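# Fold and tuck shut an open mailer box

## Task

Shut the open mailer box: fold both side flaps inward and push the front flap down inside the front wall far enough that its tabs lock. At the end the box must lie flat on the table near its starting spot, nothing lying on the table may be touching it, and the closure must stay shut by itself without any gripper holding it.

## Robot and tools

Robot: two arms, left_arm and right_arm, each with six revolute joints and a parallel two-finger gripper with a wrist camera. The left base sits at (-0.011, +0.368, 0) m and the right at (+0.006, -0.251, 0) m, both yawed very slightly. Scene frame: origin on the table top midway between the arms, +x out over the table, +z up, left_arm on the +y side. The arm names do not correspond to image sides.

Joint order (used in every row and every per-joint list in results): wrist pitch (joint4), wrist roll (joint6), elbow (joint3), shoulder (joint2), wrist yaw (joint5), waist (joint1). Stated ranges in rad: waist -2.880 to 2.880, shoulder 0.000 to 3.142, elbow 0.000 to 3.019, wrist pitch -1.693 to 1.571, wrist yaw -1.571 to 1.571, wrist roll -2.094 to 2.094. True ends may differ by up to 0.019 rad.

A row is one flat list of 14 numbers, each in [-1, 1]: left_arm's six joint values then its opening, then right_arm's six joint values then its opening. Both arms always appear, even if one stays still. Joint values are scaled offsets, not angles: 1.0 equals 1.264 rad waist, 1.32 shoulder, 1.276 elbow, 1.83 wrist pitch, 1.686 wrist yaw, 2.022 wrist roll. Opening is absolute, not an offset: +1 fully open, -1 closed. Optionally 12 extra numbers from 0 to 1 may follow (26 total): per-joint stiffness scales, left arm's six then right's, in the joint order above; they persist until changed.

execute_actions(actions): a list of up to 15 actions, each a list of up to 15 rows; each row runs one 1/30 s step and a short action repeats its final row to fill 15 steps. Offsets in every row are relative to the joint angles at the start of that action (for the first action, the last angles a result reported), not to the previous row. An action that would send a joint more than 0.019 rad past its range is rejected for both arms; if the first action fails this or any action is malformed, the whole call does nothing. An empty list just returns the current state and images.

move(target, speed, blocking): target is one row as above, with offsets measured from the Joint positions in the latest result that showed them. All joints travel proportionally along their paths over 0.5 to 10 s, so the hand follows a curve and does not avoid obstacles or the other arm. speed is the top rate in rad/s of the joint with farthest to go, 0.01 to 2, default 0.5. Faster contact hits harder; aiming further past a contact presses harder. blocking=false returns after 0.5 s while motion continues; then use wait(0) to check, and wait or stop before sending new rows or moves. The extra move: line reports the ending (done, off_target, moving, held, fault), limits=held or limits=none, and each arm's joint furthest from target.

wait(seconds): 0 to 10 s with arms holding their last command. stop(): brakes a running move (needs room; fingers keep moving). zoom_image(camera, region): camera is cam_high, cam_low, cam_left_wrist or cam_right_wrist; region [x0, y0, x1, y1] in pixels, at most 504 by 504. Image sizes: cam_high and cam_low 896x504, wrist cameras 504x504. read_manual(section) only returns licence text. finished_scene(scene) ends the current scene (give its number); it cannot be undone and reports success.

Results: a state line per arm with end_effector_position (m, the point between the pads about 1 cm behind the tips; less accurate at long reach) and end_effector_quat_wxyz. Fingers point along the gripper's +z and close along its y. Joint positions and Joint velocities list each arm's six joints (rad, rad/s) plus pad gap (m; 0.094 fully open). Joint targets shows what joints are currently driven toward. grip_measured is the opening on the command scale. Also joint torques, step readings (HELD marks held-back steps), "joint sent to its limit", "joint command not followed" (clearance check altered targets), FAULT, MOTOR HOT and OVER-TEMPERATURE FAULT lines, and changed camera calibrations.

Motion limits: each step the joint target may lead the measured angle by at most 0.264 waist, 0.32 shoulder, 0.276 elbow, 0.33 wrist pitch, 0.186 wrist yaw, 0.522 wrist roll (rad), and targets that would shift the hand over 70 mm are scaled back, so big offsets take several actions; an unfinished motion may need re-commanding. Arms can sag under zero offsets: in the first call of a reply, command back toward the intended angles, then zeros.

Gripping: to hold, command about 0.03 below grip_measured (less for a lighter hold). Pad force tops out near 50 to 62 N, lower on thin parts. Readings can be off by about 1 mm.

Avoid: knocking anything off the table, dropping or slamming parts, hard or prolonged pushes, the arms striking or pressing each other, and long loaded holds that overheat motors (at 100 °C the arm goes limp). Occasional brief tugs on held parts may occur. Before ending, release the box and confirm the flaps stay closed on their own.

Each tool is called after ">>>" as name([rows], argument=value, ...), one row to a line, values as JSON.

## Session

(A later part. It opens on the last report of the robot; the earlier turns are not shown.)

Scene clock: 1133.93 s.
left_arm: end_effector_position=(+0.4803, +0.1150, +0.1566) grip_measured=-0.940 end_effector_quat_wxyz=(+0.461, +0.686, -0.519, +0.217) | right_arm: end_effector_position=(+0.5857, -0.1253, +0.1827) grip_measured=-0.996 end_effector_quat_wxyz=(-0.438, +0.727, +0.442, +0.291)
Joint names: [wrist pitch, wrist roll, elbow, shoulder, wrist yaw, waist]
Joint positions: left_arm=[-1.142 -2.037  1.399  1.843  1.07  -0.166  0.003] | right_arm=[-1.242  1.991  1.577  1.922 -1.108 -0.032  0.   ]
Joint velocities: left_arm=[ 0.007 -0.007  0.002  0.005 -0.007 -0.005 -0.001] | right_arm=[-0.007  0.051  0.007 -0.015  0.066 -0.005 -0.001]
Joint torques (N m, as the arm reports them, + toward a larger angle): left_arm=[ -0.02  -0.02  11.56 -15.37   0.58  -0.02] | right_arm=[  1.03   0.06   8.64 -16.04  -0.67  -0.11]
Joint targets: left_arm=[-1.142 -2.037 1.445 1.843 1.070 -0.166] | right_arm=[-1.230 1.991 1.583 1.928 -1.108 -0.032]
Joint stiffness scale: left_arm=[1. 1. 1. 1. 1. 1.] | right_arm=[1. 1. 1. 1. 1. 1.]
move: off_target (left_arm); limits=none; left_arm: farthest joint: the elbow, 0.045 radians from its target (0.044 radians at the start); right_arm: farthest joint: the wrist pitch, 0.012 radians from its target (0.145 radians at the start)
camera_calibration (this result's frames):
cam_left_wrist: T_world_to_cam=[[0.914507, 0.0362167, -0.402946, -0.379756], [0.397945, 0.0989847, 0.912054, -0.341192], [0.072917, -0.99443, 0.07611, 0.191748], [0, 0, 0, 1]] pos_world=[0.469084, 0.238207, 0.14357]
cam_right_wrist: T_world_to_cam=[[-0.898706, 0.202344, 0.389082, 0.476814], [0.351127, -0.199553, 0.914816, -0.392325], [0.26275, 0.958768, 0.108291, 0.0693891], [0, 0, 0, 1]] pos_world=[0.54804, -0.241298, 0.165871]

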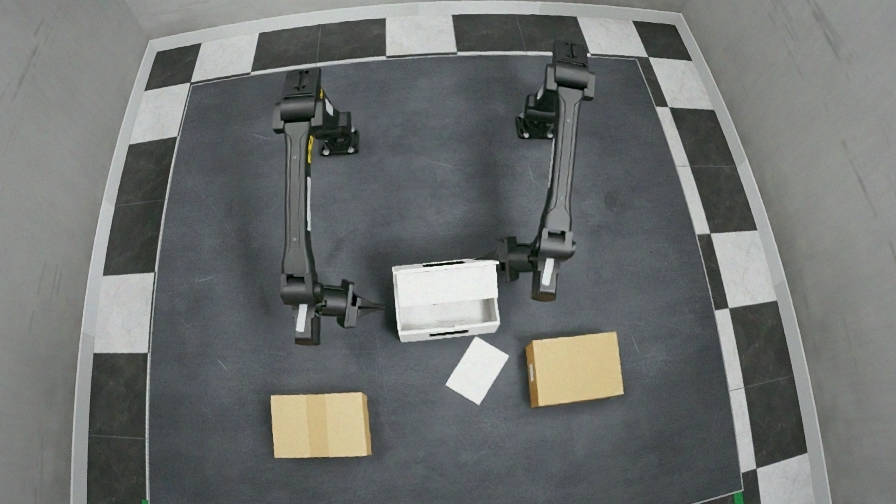

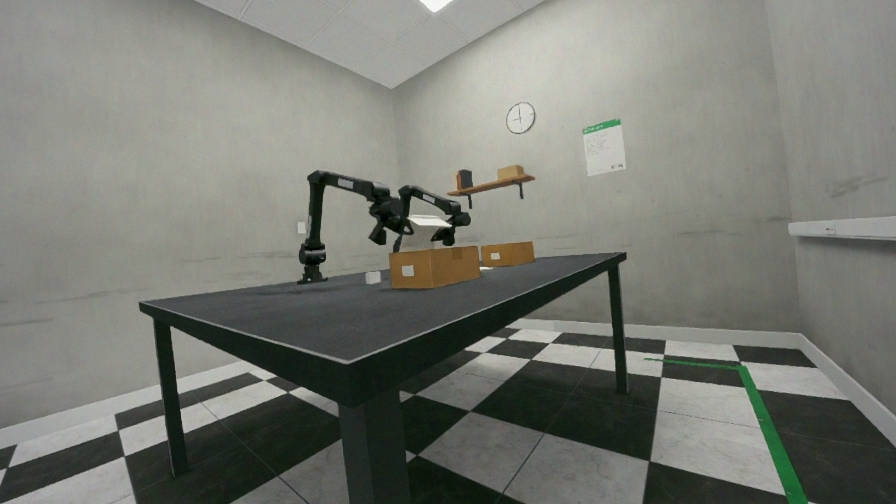

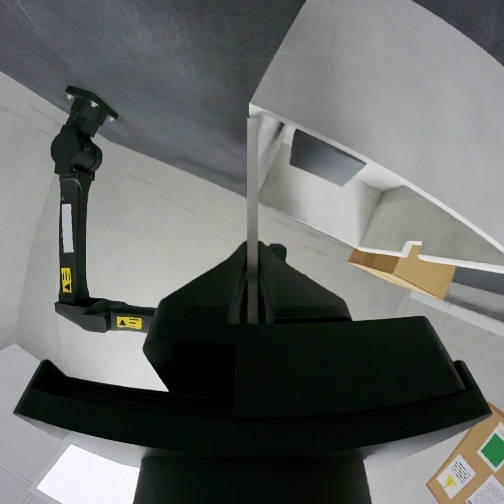

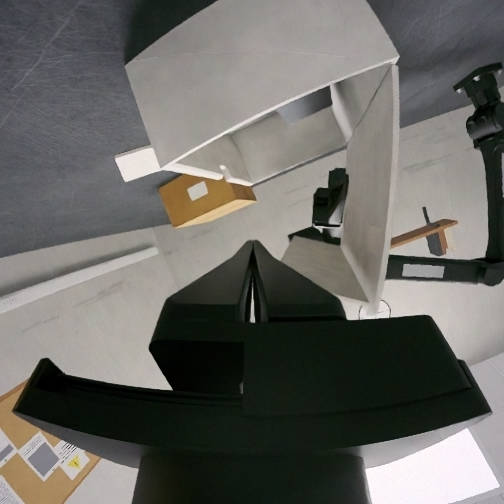

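>>> move(target=[0,0,0.035,0,0,0,-1,-0.02,0,0.105,0.055,0,0.12,-1], speed=0.2)

>>> move(target=[0,0,0.035,0,0,0,-1,-0.115,0,0.13,-0.065,0,0,-1], speed=0.1)

Scene clock: 1149.77 s.
left_arm: end_effector_position=(+0.4804, +0.1150, +0.1566) grip_measured=-0.940 end_effector_quat_wxyz=(+0.461, +0.687, -0.519, +0.217) | right_arm: end_effector_position=(+0.5873, -0.0455, +0.1822) grip_measured=-0.996 end_effector_quat_wxyz=(-0.456, +0.694, +0.492, +0.262)
Joint names: [wrist pitch, wrist roll, elbow, shoulder, wrist yaw, waist]
Joint positions: left_arm=[-1.142 -2.037  1.4    1.843  1.069 -0.166  0.003] | right_arm=[-1.268  1.991  1.668  1.981 -1.108  0.104  0.   ]
Joint velocities: left_arm=[-0.007  0.022  0.002 -0.024 -0.022  0.005 -0.001] | right_arm=[-0.007 -0.007  0.002 -0.005 -0.051 -0.015  0.   ]
Joint torques (N m, as the arm reports them, + toward a larger angle): left_arm=[ -0.04  -0.01  11.44 -15.41   0.59  -0.16] | right_arm=[  0.1    0.09  11.91 -15.84  -0.69   0.48]
Joint targets: left_arm=[-1.142 -2.037 1.444 1.843 1.070 -0.166] | right_arm=[-1.279 1.991 1.711 1.995 -1.108 0.120]
Joint stiffness scale: left_arm=[1. 1. 1. 1. 1. 1.] | right_arm=[1. 1. 1. 1. 1. 1.]
move: off_target (left_arm, right_arm); limits=none; left_arm: farthest joint: the elbow, 0.044 radians from its target (0.044 radians at the start); right_arm: farthest joint: the elbow, 0.043 radians from its target (0.134 radians at the start)
camera_calibration (this result's frames):
cam_left_wrist: T_world_to_cam=[[0.914719, 0.0364772, -0.402442, -0.380081], [0.397467, 0.0983666, 0.912329, -0.341005], [0.072866, -0.994481, 0.0754793, 0.191905], [0, 0, 0, 1]] pos_world=[0.469222, 0.238253, 0.143663]
cam_right_wrist: T_world_to_cam=[[-0.92038, 0.0778838, 0.38319, 0.47041], [0.369109, -0.15042, 0.917133, -0.385247], [0.129069, 0.98555, 0.109696, 0.0719253], [0, 0, 0, 1]] pos_world=[0.565871, -0.165472, 0.165176]

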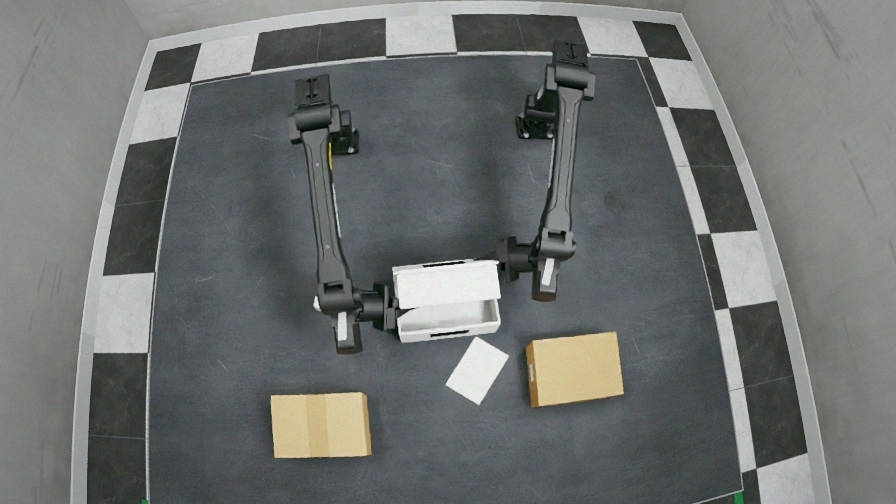

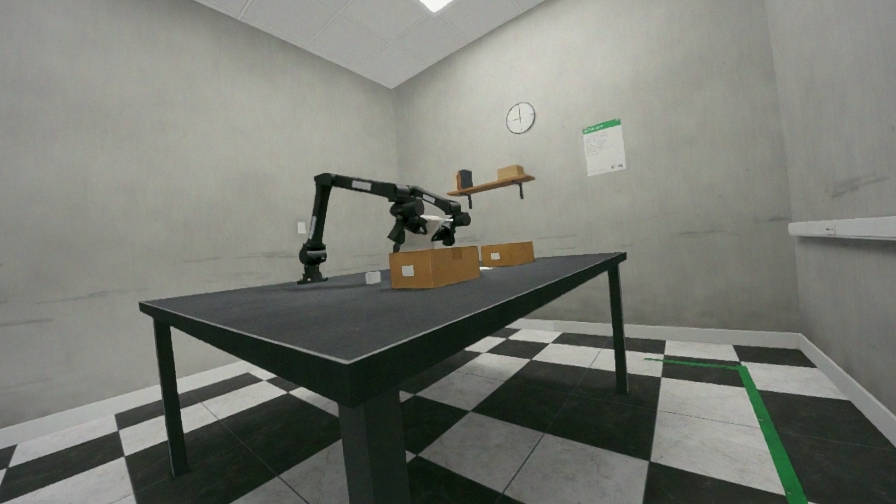

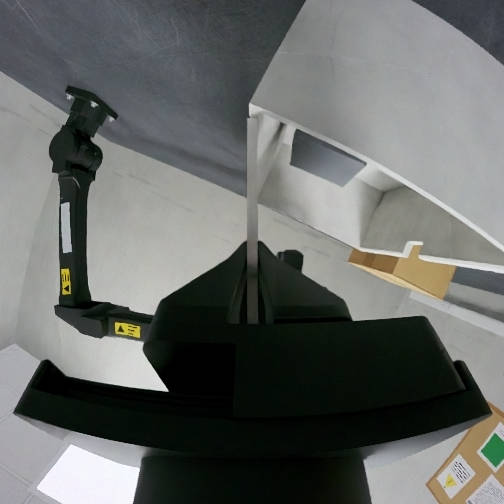

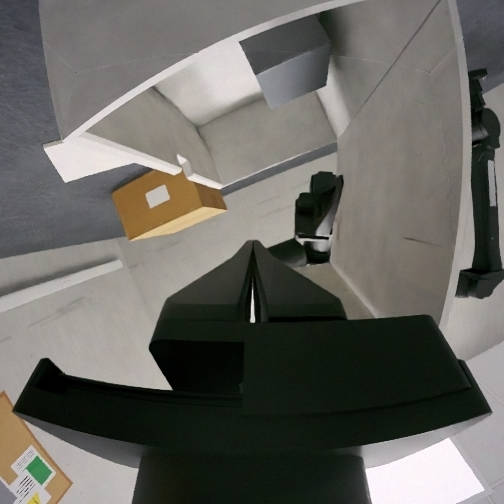

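Scene clock: 1152.23 s.
left_arm: end_effector_position=(+0.4804, +0.1150, +0.1566) grip_measured=-0.940 end_effector_quat_wxyz=(+0.461, +0.687, -0.519, +0.217) | right_arm: end_effector_position=(+0.5792, -0.0462, +0.2711) grip_measured=-0.996 end_effector_quat_wxyz=(-0.456, +0.694, +0.492, +0.262)
Joint names: [wrist pitch, wrist roll, elbow, shoulder, wrist yaw, waist]
Joint positions: left_arm=[-1.142 -2.037  1.4    1.843  1.069 -0.166  0.003] | right_arm=[-1.466  1.991  1.793  1.907 -1.108  0.104  0.   ]
Joint velocities: left_arm=[ 0.007  0.081 -0.002 -0.005 -0.022  0.005 -0.   ] | right_arm=[ 0.002  0.007 -0.007 -0.005  0.051  0.005 -0.   ]
Joint torques (N m, as the arm reports them, + toward a larger angle): left_arm=[ -0.04  -0.02  11.49 -15.33   0.57  -0.1 ] | right_arm=[  0.02   0.02  12.08 -18.39  -0.67  -0.45]
Joint targets: left_arm=[-1.142 -2.037 1.444 1.843 1.069 -0.166] | right_arm=[-1.478 1.991 1.834 1.895 -1.108 0.104]
Joint stiffness scale: left_arm=[1. 1. 1. 1. 1. 1.] | right_arm=[1. 1. 1. 1. 1. 1.]
move: off_target (left_arm, right_arm); limits=none; left_arm: farthest joint: the elbow, 0.045 radians from its target (0.045 radians at the start); right_arm: farthest joint: the elbow, 0.041 radians from its target (0.166 radians at the start)
camera_calibration (this result's frames):
cam_left_wrist: T_world_to_cam=[[0.914719, 0.0364772, -0.402442, -0.380081], [0.397467, 0.0983666, 0.912329, -0.341005], [0.072866, -0.994481, 0.0754793, 0.191905], [0, 0, 0, 1]] pos_world=[0.469222, 0.238253, 0.143663]
cam_right_wrist: T_world_to_cam=[[-0.920526, 0.0778708, 0.382843, 0.42912], [0.36876, -0.150451, 0.917268, -0.463809], [0.129028, 0.985546, 0.109779, 0.0639203], [0, 0, 0, 1]] pos_world=[0.557803, -0.166193, 0.254135]

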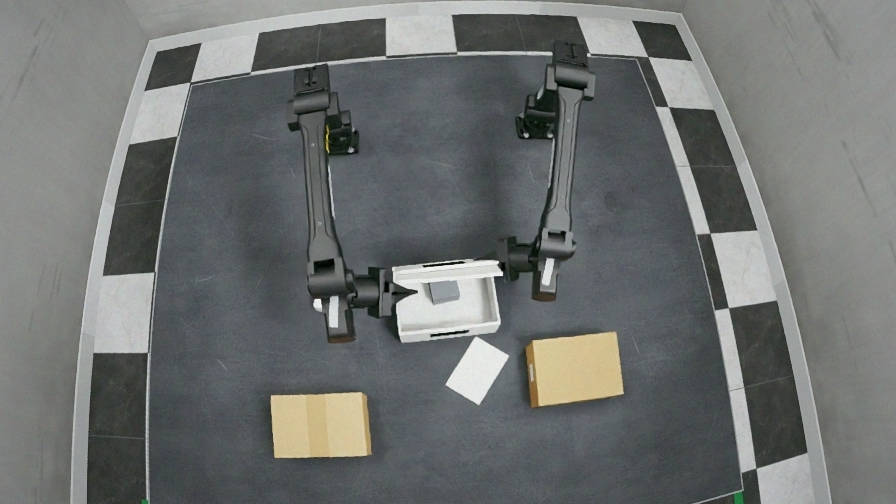

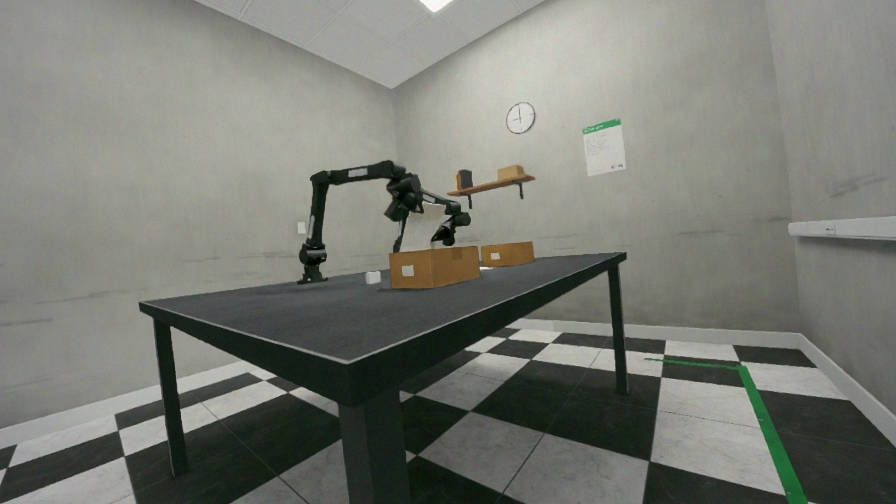

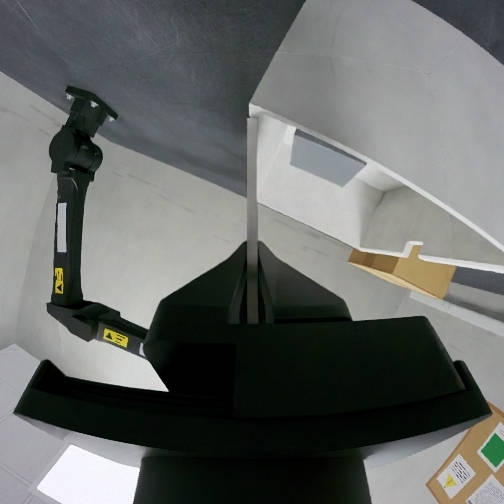

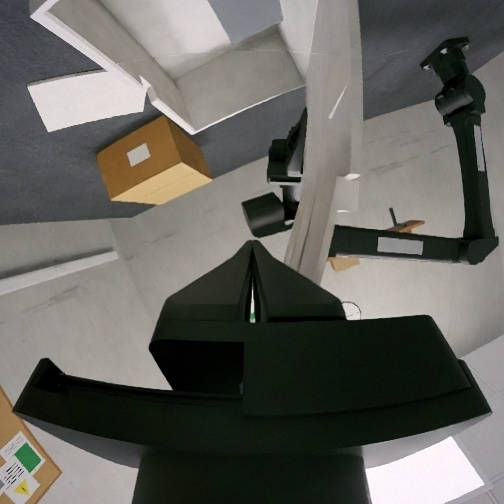

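>>> move(target=[0,0,0.035,0,0,0,-1,0,0,0.032,0,0,-0.14,-1], speed=0.2)

>>> zoom_image(camera="cam_high", region=[380,240,520,350])

>>> zoom_image(camera="cam_right_wrist", region=[100,0,420,320])

Scene clock: 1176.47 s.
left_arm: end_effector_position=(+0.4804, +0.1150, +0.1566) grip_measured=-0.940 end_effector_quat_wxyz=(+0.461, +0.687, -0.519, +0.217) | right_arm: end_effector_position=(+0.6058, -0.1471, +0.2711) grip_measured=-0.996 end_effector_quat_wxyz=(-0.432, +0.733, +0.431, +0.301)
Joint names: [wrist pitch, wrist roll, elbow, shoulder, wrist yaw, waist]
Joint positions: left_arm=[-1.142 -2.037  1.4    1.843  1.069 -0.166  0.003] | right_arm=[-1.466  1.991  1.793  1.907 -1.108 -0.067  0.   ]
Joint velocities: left_arm=[ 0.002 -0.051  0.007  0.005 -0.022 -0.015  0.   ] | right_arm=[-0.012 -0.022 -0.007 -0.005  0.022 -0.005 -0.001]
Joint torques (N m, as the arm reports them, + toward a larger angle): left_arm=[ -0.03  -0.01  11.47 -15.36   0.57  -0.03] | right_arm=[  0.58   0.04  12.05 -16.54  -0.67  -1.  ]
Joint targets: left_arm=[-1.142 -2.037 1.444 1.843 1.069 -0.166] | right_arm=[-1.466 1.991 1.833 1.907 -1.108 -0.073]
Joint stiffness scale: left_arm=[1. 1. 1. 1. 1. 1.] | right_arm=[1. 1. 1. 1. 1. 1.]
move: off_target (left_arm, right_arm); limits=none; left_arm: farthest joint: the elbow, 0.045 radians from its target (0.045 radians at the start); right_arm: farthest joint: the elbow, 0.041 radians from its target (0.041 radians at the start)
camera_calibration (this result's frames):
cam_left_wrist: T_world_to_cam=[[0.914719, 0.0364772, -0.402442, -0.380081], [0.397467, 0.0983666, 0.912329, -0.341005], [0.072866, -0.994481, 0.0754793, 0.191905], [0, 0, 0, 1]] pos_world=[0.469222, 0.238253, 0.143663]
cam_right_wrist: T_world_to_cam=[[-0.893694, 0.233972, 0.382843, 0.468182], [0.33764, -0.211233, 0.917268, -0.478889], [0.295484, 0.949019, 0.109779, 0.0536903], [0, 0, 0, 1]] pos_world=[0.564239, -0.261652, 0.254135]

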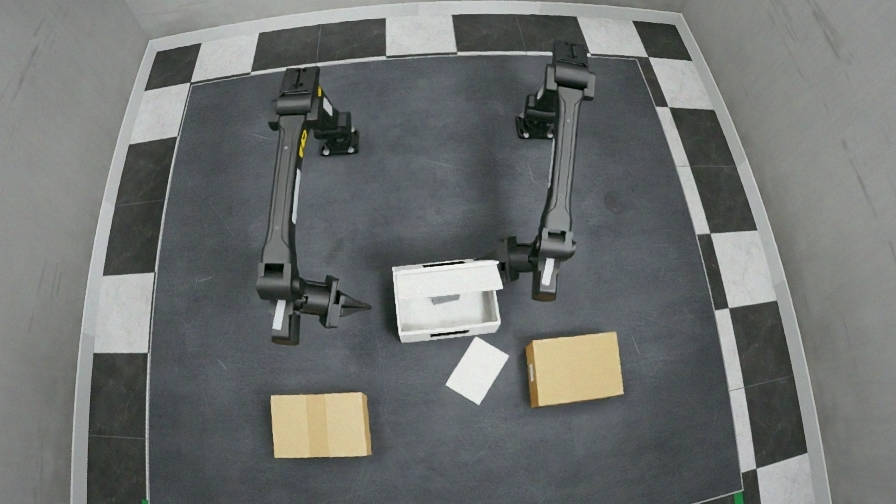

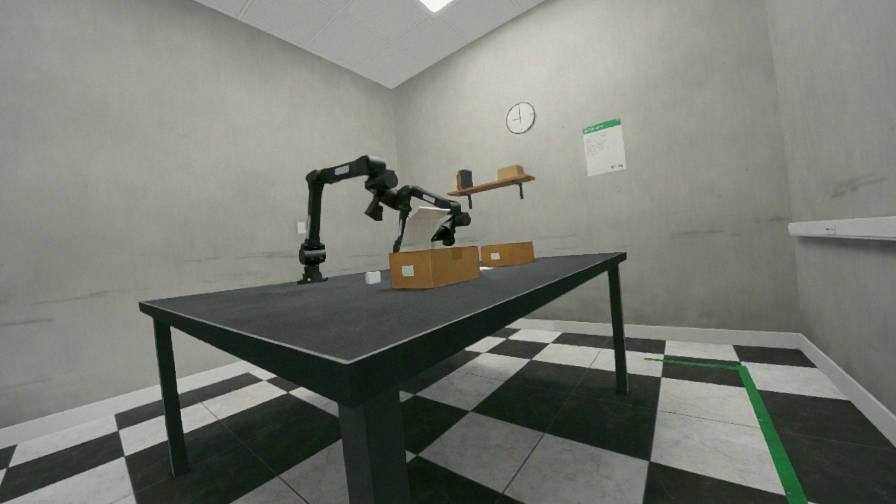

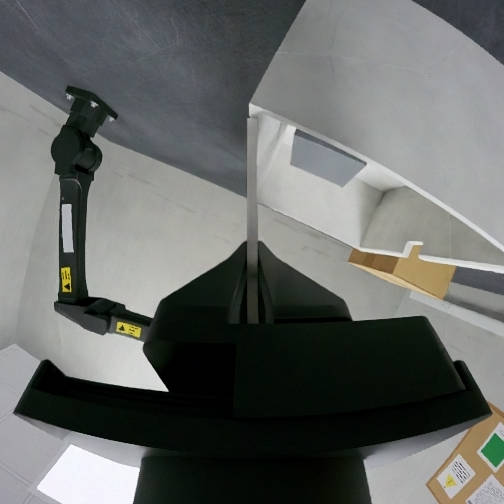

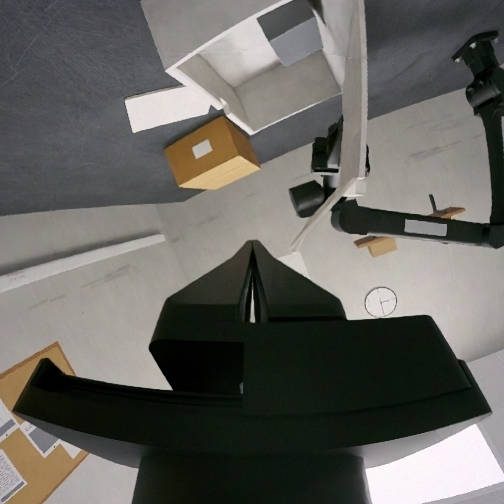

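Region (380, 240, 520, 350) of cam_high's 896x504 image, scaled by 3.600, with more detail than that image has; it fills the top 396 rows of this view, and the rest is white.

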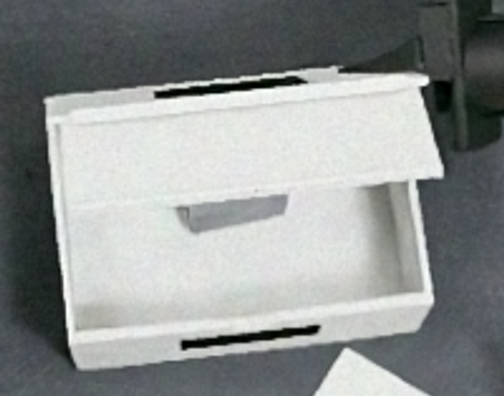

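Region (100, 0, 420, 320) of cam_right_wrist's 504x504 image, scaled by 1.575, with more detail than that image has.

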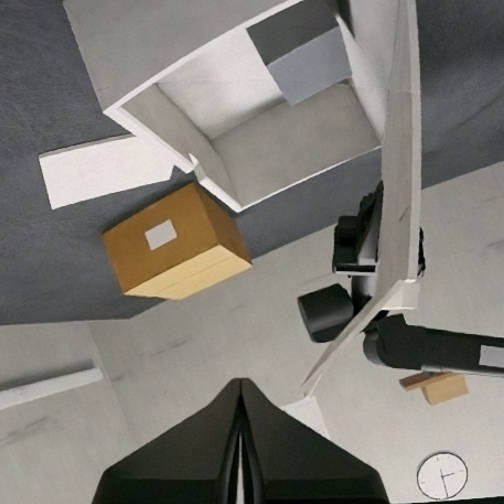

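>>> move(target=[0.04,0,-0.165,-0.12,0,-0.025,-1,-0.098,0.015,0.14,-0.145,0.2,0.1,1], speed=0.1)

Scene clock: 1214.97 s.
left_arm: end_effector_position=(+0.4193, +0.1201, +0.1559) grip_measured=-0.940 end_effector_quat_wxyz=(+0.461, +0.681, -0.526, +0.218) | right_arm: end_effector_position=(+0.5510, -0.1152, +0.3770) grip_measured=+1.000 end_effector_quat_wxyz=(-0.287, +0.758, +0.529, +0.253)
Joint names: [wrist pitch, wrist roll, elbow, shoulder, wrist yaw, waist]
Joint positions: left_arm=[-1.071 -2.037  1.2    1.704  1.07  -0.181  0.003] | right_arm=[-1.635  2.01   1.929  1.724 -0.774  0.045  0.094]
Joint velocities: left_arm=[ 0.002  0.022 -0.007 -0.015  0.051  0.015  0.   ] | right_arm=[-0.012  0.037 -0.017 -0.015  0.007 -0.005  0.   ]
Joint torques (N m, as the arm reports them, + toward a larger angle): left_arm=[  0.08  -0.02   6.59 -14.71   0.53  -1.48] | right_arm=[  0.44   0.19  12.5  -15.09  -0.39   0.36]
Joint targets: left_arm=[-1.069 -2.037 1.189 1.684 1.069 -0.198] | right_arm=[-1.646 2.022 1.971 1.716 -0.770 0.059]
Joint stiffness scale: left_arm=[1. 1. 1. 1. 1. 1.] | right_arm=[1. 1. 1. 1. 1. 1.]
move: off_target (right_arm); limits=none; left_arm: farthest joint: the shoulder, 0.019 radians from its target (0.158 radians at the start); right_arm: farthest joint: the elbow, 0.042 radians from its target (0.179 radians at the start)
camera_calibration (this result's frames):
cam_left_wrist: T_world_to_cam=[[0.919101, 0.0217071, -0.393423, -0.326054], [0.389832, 0.0951205, 0.91596, -0.313567], [0.0573054, -0.995229, 0.0789633, 0.207528], [0, 0, 0, 1]] pos_world=[0.410023, 0.243442, 0.142551]
cam_right_wrist: T_world_to_cam=[[-0.94909, 0.256933, 0.182247, 0.480041], [0.221055, 0.131067, 0.966414, -0.465647], [0.224417, 0.9575, -0.18119, 0.177895], [0, 0, 0, 1]] pos_world=[0.518613, -0.232642, 0.394755]

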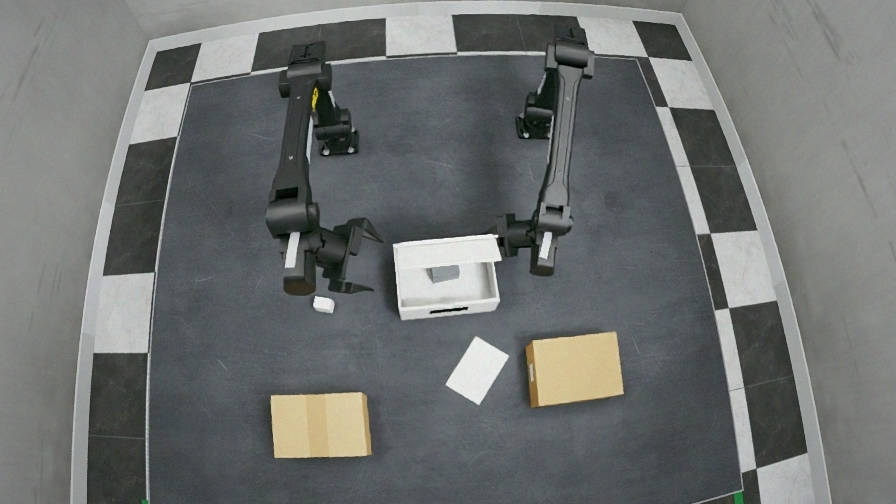

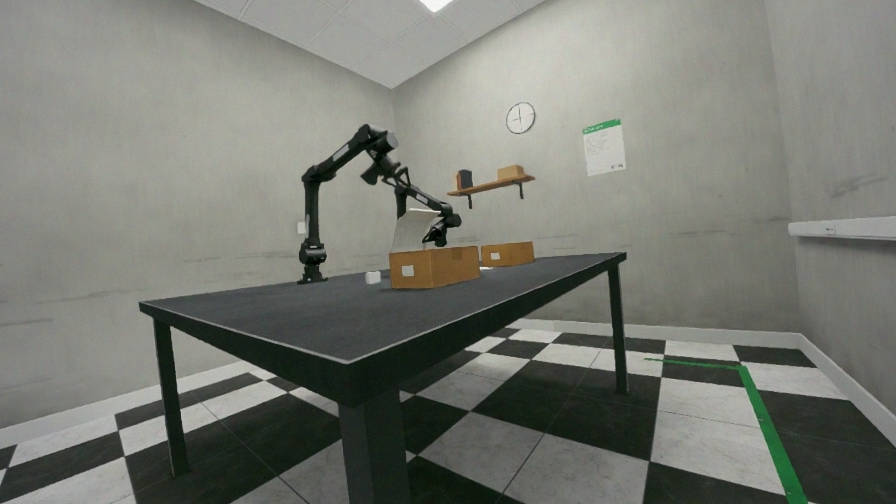

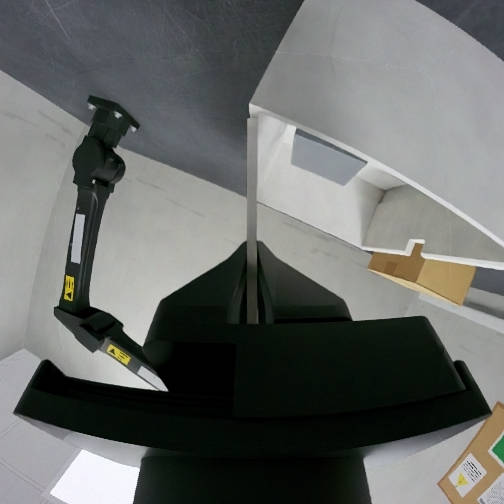

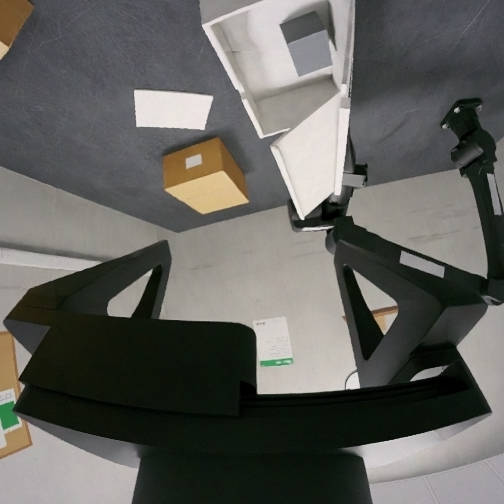

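>>> move(target=[0,0,0.03,0,0,0.17,0.6,0,0.015,0.033,0,0.46,0.37,1], speed=0.3)

Scene clock: 1224.83 s.
left_arm: end_effector_position=(+0.4604, +0.2155, +0.1548) grip_measured=+0.598 end_effector_quat_wxyz=(+0.436, +0.733, -0.451, +0.264) | right_arm: end_effector_position=(+0.4964, +0.0100, +0.3286) grip_measured=+1.000 end_effector_quat_wxyz=(+0.021, +0.694, +0.717, +0.067)
Joint names: [wrist pitch, wrist roll, elbow, shoulder, wrist yaw, waist]
Joint positions: left_arm=[-1.071 -2.037  1.196  1.704  1.07   0.03   0.075] | right_arm=[-1.635  2.029  1.929  1.724 -0.002  0.505  0.094]
Joint velocities: left_arm=[ 0.007  0.037 -0.017 -0.005  0.007 -0.005 -0.001] | right_arm=[ 0.002  0.022  0.002 -0.024  0.051 -0.005  0.   ]
Joint torques (N m, as the arm reports them, + toward a larger angle): left_arm=[  0.    -0.01  11.   -13.19   0.57   0.23] | right_arm=[  0.94   0.15  12.33 -15.14   0.16   0.31]
Joint targets: left_arm=[-1.071 -2.037 1.238 1.704 1.070 0.034] | right_arm=[-1.635 2.040 1.971 1.724 0.002 0.513]
Joint stiffness scale: left_arm=[1. 1. 1. 1. 1. 1.] | right_arm=[1. 1. 1. 1. 1. 1.]
move: off_target (left_arm, right_arm); limits=none; left_arm: farthest joint: the elbow, 0.042 radians from its target (0.039 radians at the start); right_arm: farthest joint: the elbow, 0.042 radians from its target (0.042 radians at the start)
camera_calibration (this result's frames):
cam_left_wrist: T_world_to_cam=[[0.892906, 0.213344, -0.396489, -0.39517], [0.364481, 0.174494, 0.914716, -0.342884], [0.264334, -0.961268, 0.0780471, 0.197733], [0, 0, 0, 1]] pos_world=[0.425556, 0.334213, 0.141529]
cam_right_wrist: T_world_to_cam=[[-0.994315, -0.0324246, -0.101426, 0.523441], [-0.0888673, 0.777424, 0.622667, -0.162799], [0.058661, 0.628141, -0.775885, 0.342439], [0, 0, 0, 1]] pos_world=[0.48591, -0.0715643, 0.420154]

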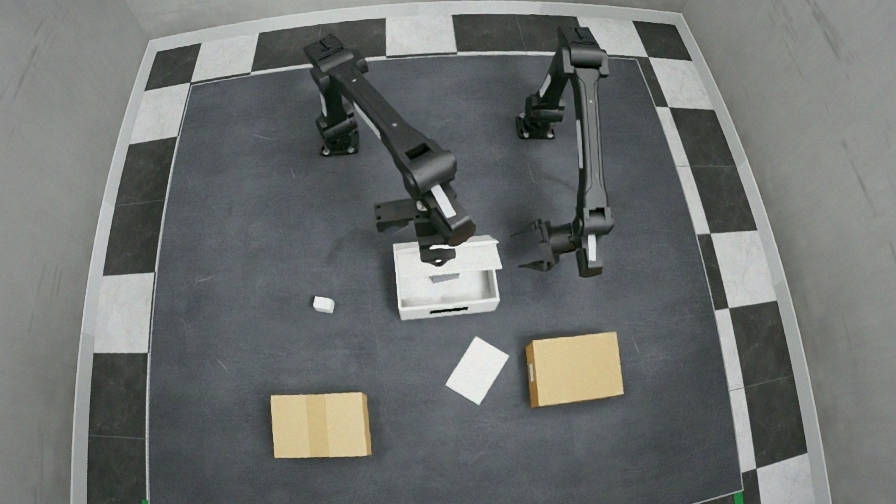

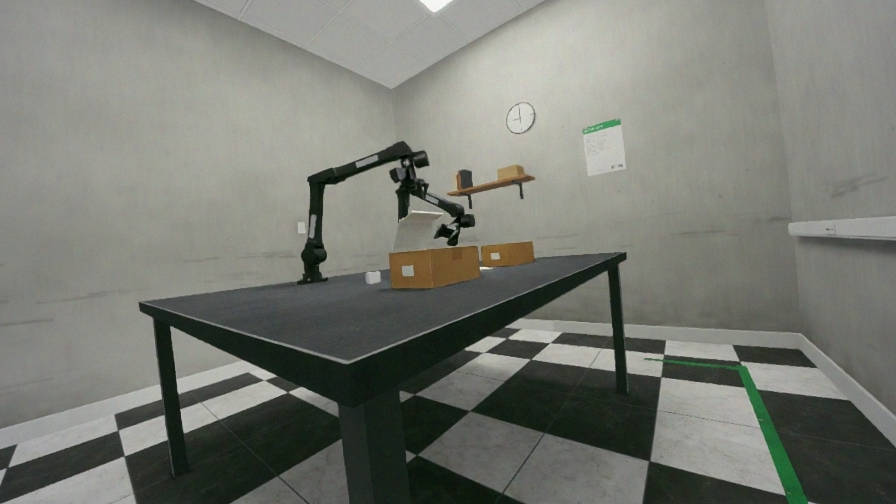

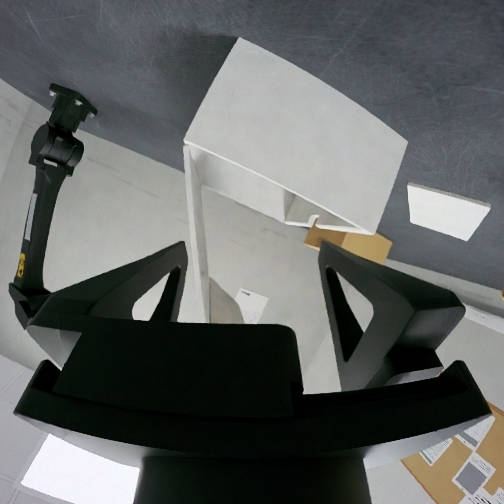

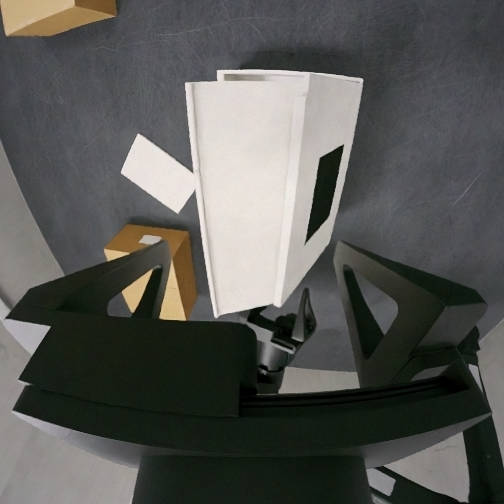

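>>> move(target=[0,0,0.03,0,0,0,0.6,0.112,0,-0.195,0.018,0,0,1], speed=0.15)

>>> move(target=[0,0,0.03,0,0,0,0.6,0.026,-0.015,0.088,0.093,0,-0.034,1], speed=0.07)

Scene clock: 1250.30 s.
left_arm: end_effector_position=(+0.4604, +0.2155, +0.1548) grip_measured=+0.598 end_effector_quat_wxyz=(+0.436, +0.733, -0.451, +0.264) | right_arm: end_effector_position=(+0.4912, +0.0072, +0.2249) grip_measured=+1.000 end_effector_quat_wxyz=(+0.010, +0.695, +0.718, +0.033)
Joint names: [wrist pitch, wrist roll, elbow, shoulder, wrist yaw, waist]
Joint positions: left_arm=[-1.071 -2.037  1.196  1.704  1.07   0.03   0.075] | right_arm=[-1.443  2.029  1.677  1.737 -0.002  0.505  0.094]
Joint velocities: left_arm=[ 0.002  0.007  0.002 -0.024 -0.022  0.015  0.   ] | right_arm=[-0.007  0.037  0.017 -0.005  0.051  0.005  0.   ]
Joint torques (N m, as the arm reports them, + toward a larger angle): left_arm=[ -0.01  -0.02  10.67 -13.23   0.57  -0.1 ] | right_arm=[  1.42  -0.01   9.24 -13.5    0.    -0.51]
Joint targets: left_arm=[-1.071 -2.037 1.235 1.704 1.070 0.030] | right_arm=[-1.430 2.029 1.680 1.748 -0.002 0.505]
Joint stiffness scale: left_arm=[1. 1. 1. 1. 1. 1.] | right_arm=[1. 1. 1. 1. 1. 1.]
move: off_target (left_arm); limits=none; left_arm: farthest joint: the elbow, 0.038 radians from its target (0.038 radians at the start); right_arm: farthest joint: the wrist pitch, 0.013 radians from its target (0.204 radians at the start)
camera_calibration (this result's frames):
cam_left_wrist: T_world_to_cam=[[0.892906, 0.213344, -0.396489, -0.39517], [0.364481, 0.174494, 0.914716, -0.342884], [0.264334, -0.961268, 0.0780471, 0.197733], [0, 0, 0, 1]] pos_world=[0.425556, 0.334213, 0.141529]
cam_right_wrist: T_world_to_cam=[[-0.998729, -0.0343912, -0.0368537, 0.495332], [-0.0496392, 0.79819, 0.600358, -0.110954], [0.00876928, 0.601424, -0.798882, 0.293919], [0, 0, 0, 1]] pos_world=[0.486617, -0.0711721, 0.319673]

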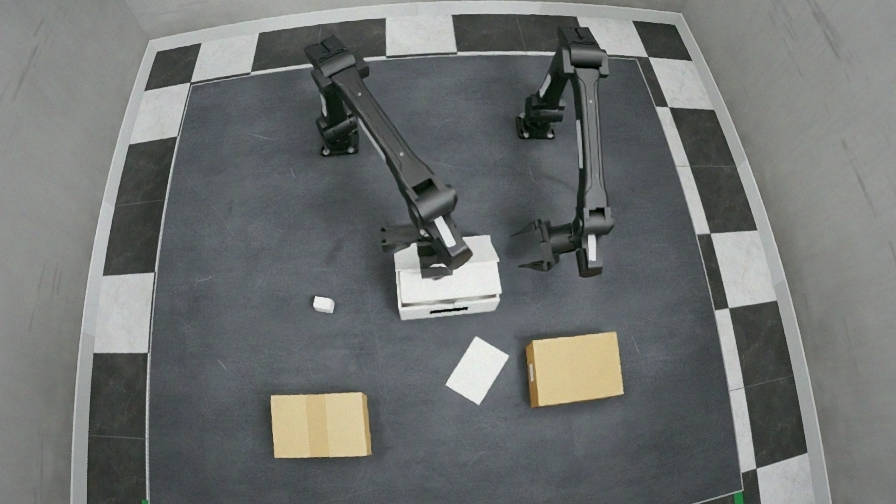

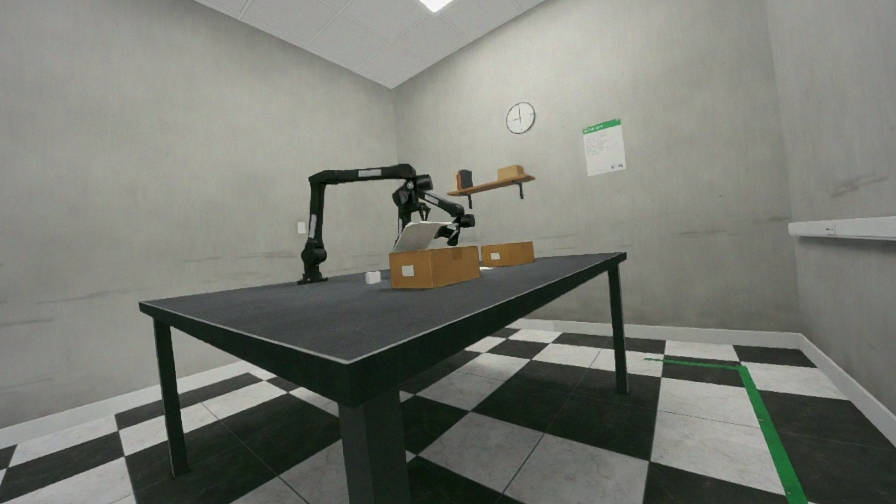

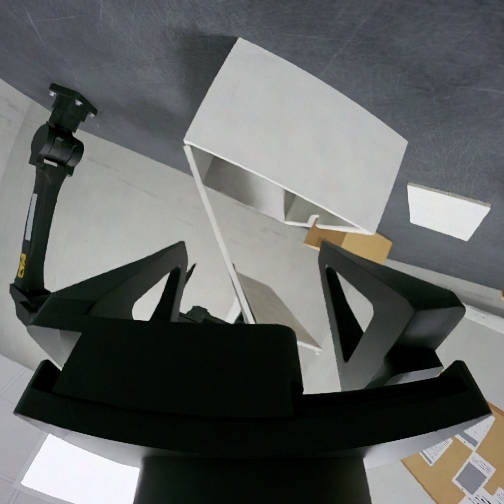

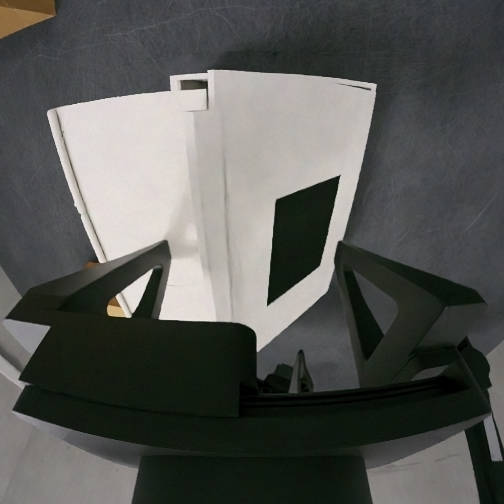

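Scene clock: 1252.40 s.
left_arm: end_effector_position=(+0.4604, +0.2155, +0.1548) grip_measured=+0.598 end_effector_quat_wxyz=(+0.436, +0.733, -0.451, +0.264) | right_arm: end_effector_position=(+0.5307, +0.0095, +0.1934) grip_measured=+1.000 end_effector_quat_wxyz=(+0.010, +0.699, +0.715, +0.031)
Joint names: [wrist pitch, wrist roll, elbow, shoulder, wrist yaw, waist]
Joint positions: left_arm=[-1.071 -2.037  1.196  1.704  1.07   0.03   0.075] | right_arm=[-1.407  2.01   1.746  1.845 -0.002  0.477  0.094]
Joint velocities: left_arm=[-0.007 -0.066 -0.012 -0.005 -0.051 -0.005 -0.   ] | right_arm=[ 0.007 -0.007 -0.007 -0.005  0.007 -0.005  0.   ]
Joint torques (N m, as the arm reports them, + toward a larger angle): left_arm=[  0.    -0.02  10.69 -13.23   0.56  -0.16] | right_arm=[  1.29  -0.13  12.61 -15.26  -0.01  -1.04]
Joint targets: left_arm=[-1.071 -2.037 1.235 1.704 1.070 0.030] | right_arm=[-1.395 1.999 1.790 1.859 -0.002 0.462]
Joint stiffness scale: left_arm=[1. 1. 1. 1. 1. 1.] | right_arm=[1. 1. 1. 1. 1. 1.]
move: off_target (left_arm, right_arm); limits=none; left_arm: farthest joint: the elbow, 0.038 radians from its target (0.038 radians at the start); right_arm: farthest joint: the elbow, 0.044 radians from its target (0.112 radians at the start)
camera_calibration (this result's frames):
cam_left_wrist: T_world_to_cam=[[0.892906, 0.213344, -0.396489, -0.39517], [0.364481, 0.174494, 0.914716, -0.342884], [0.264334, -0.961268, 0.0780471, 0.197733], [0, 0, 0, 1]] pos_world=[0.425556, 0.334213, 0.141529]
cam_right_wrist: T_world_to_cam=[[-0.999134, -0.0249348, -0.0332944, 0.53304], [-0.0399044, 0.800529, 0.597965, -0.0966589], [0.011743, 0.598776, -0.800831, 0.265889], [0, 0, 0, 1]] pos_world=[0.525599, -0.0685383, 0.288478]

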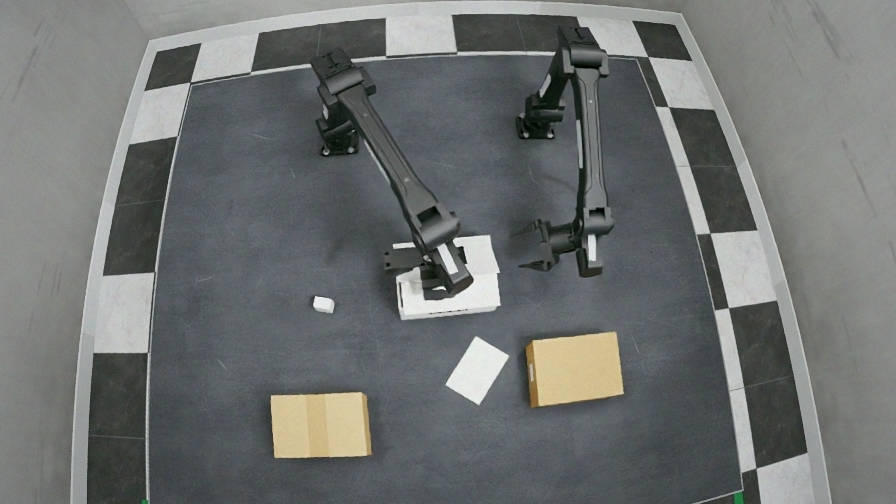

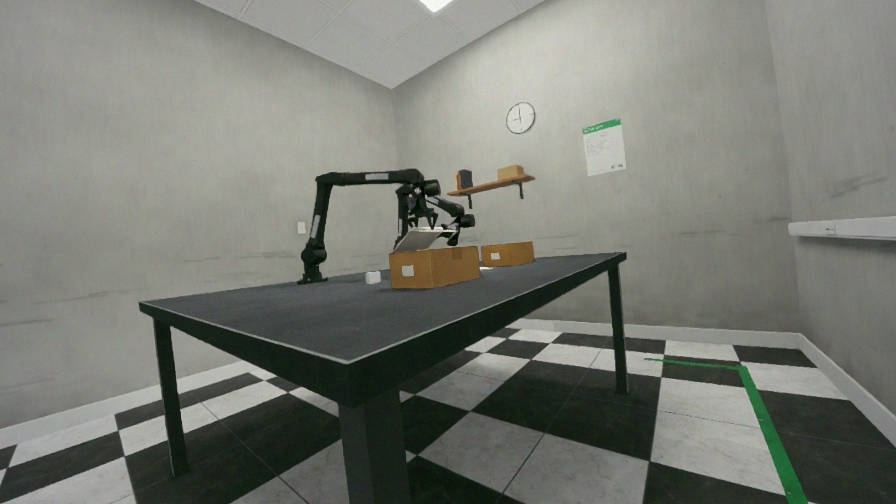

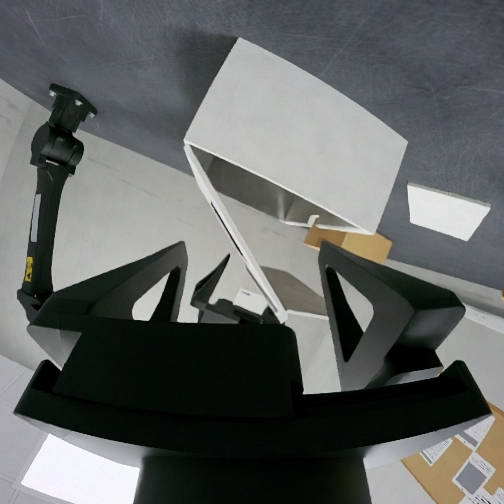

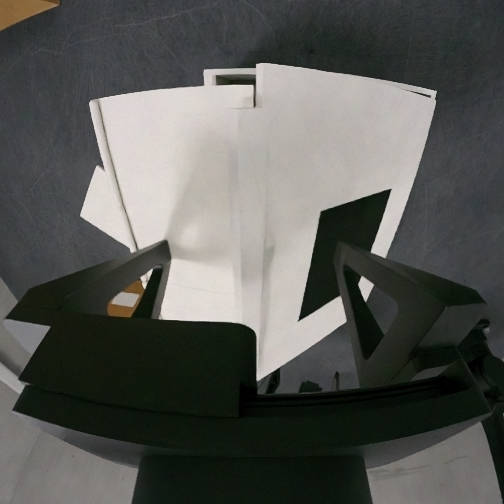

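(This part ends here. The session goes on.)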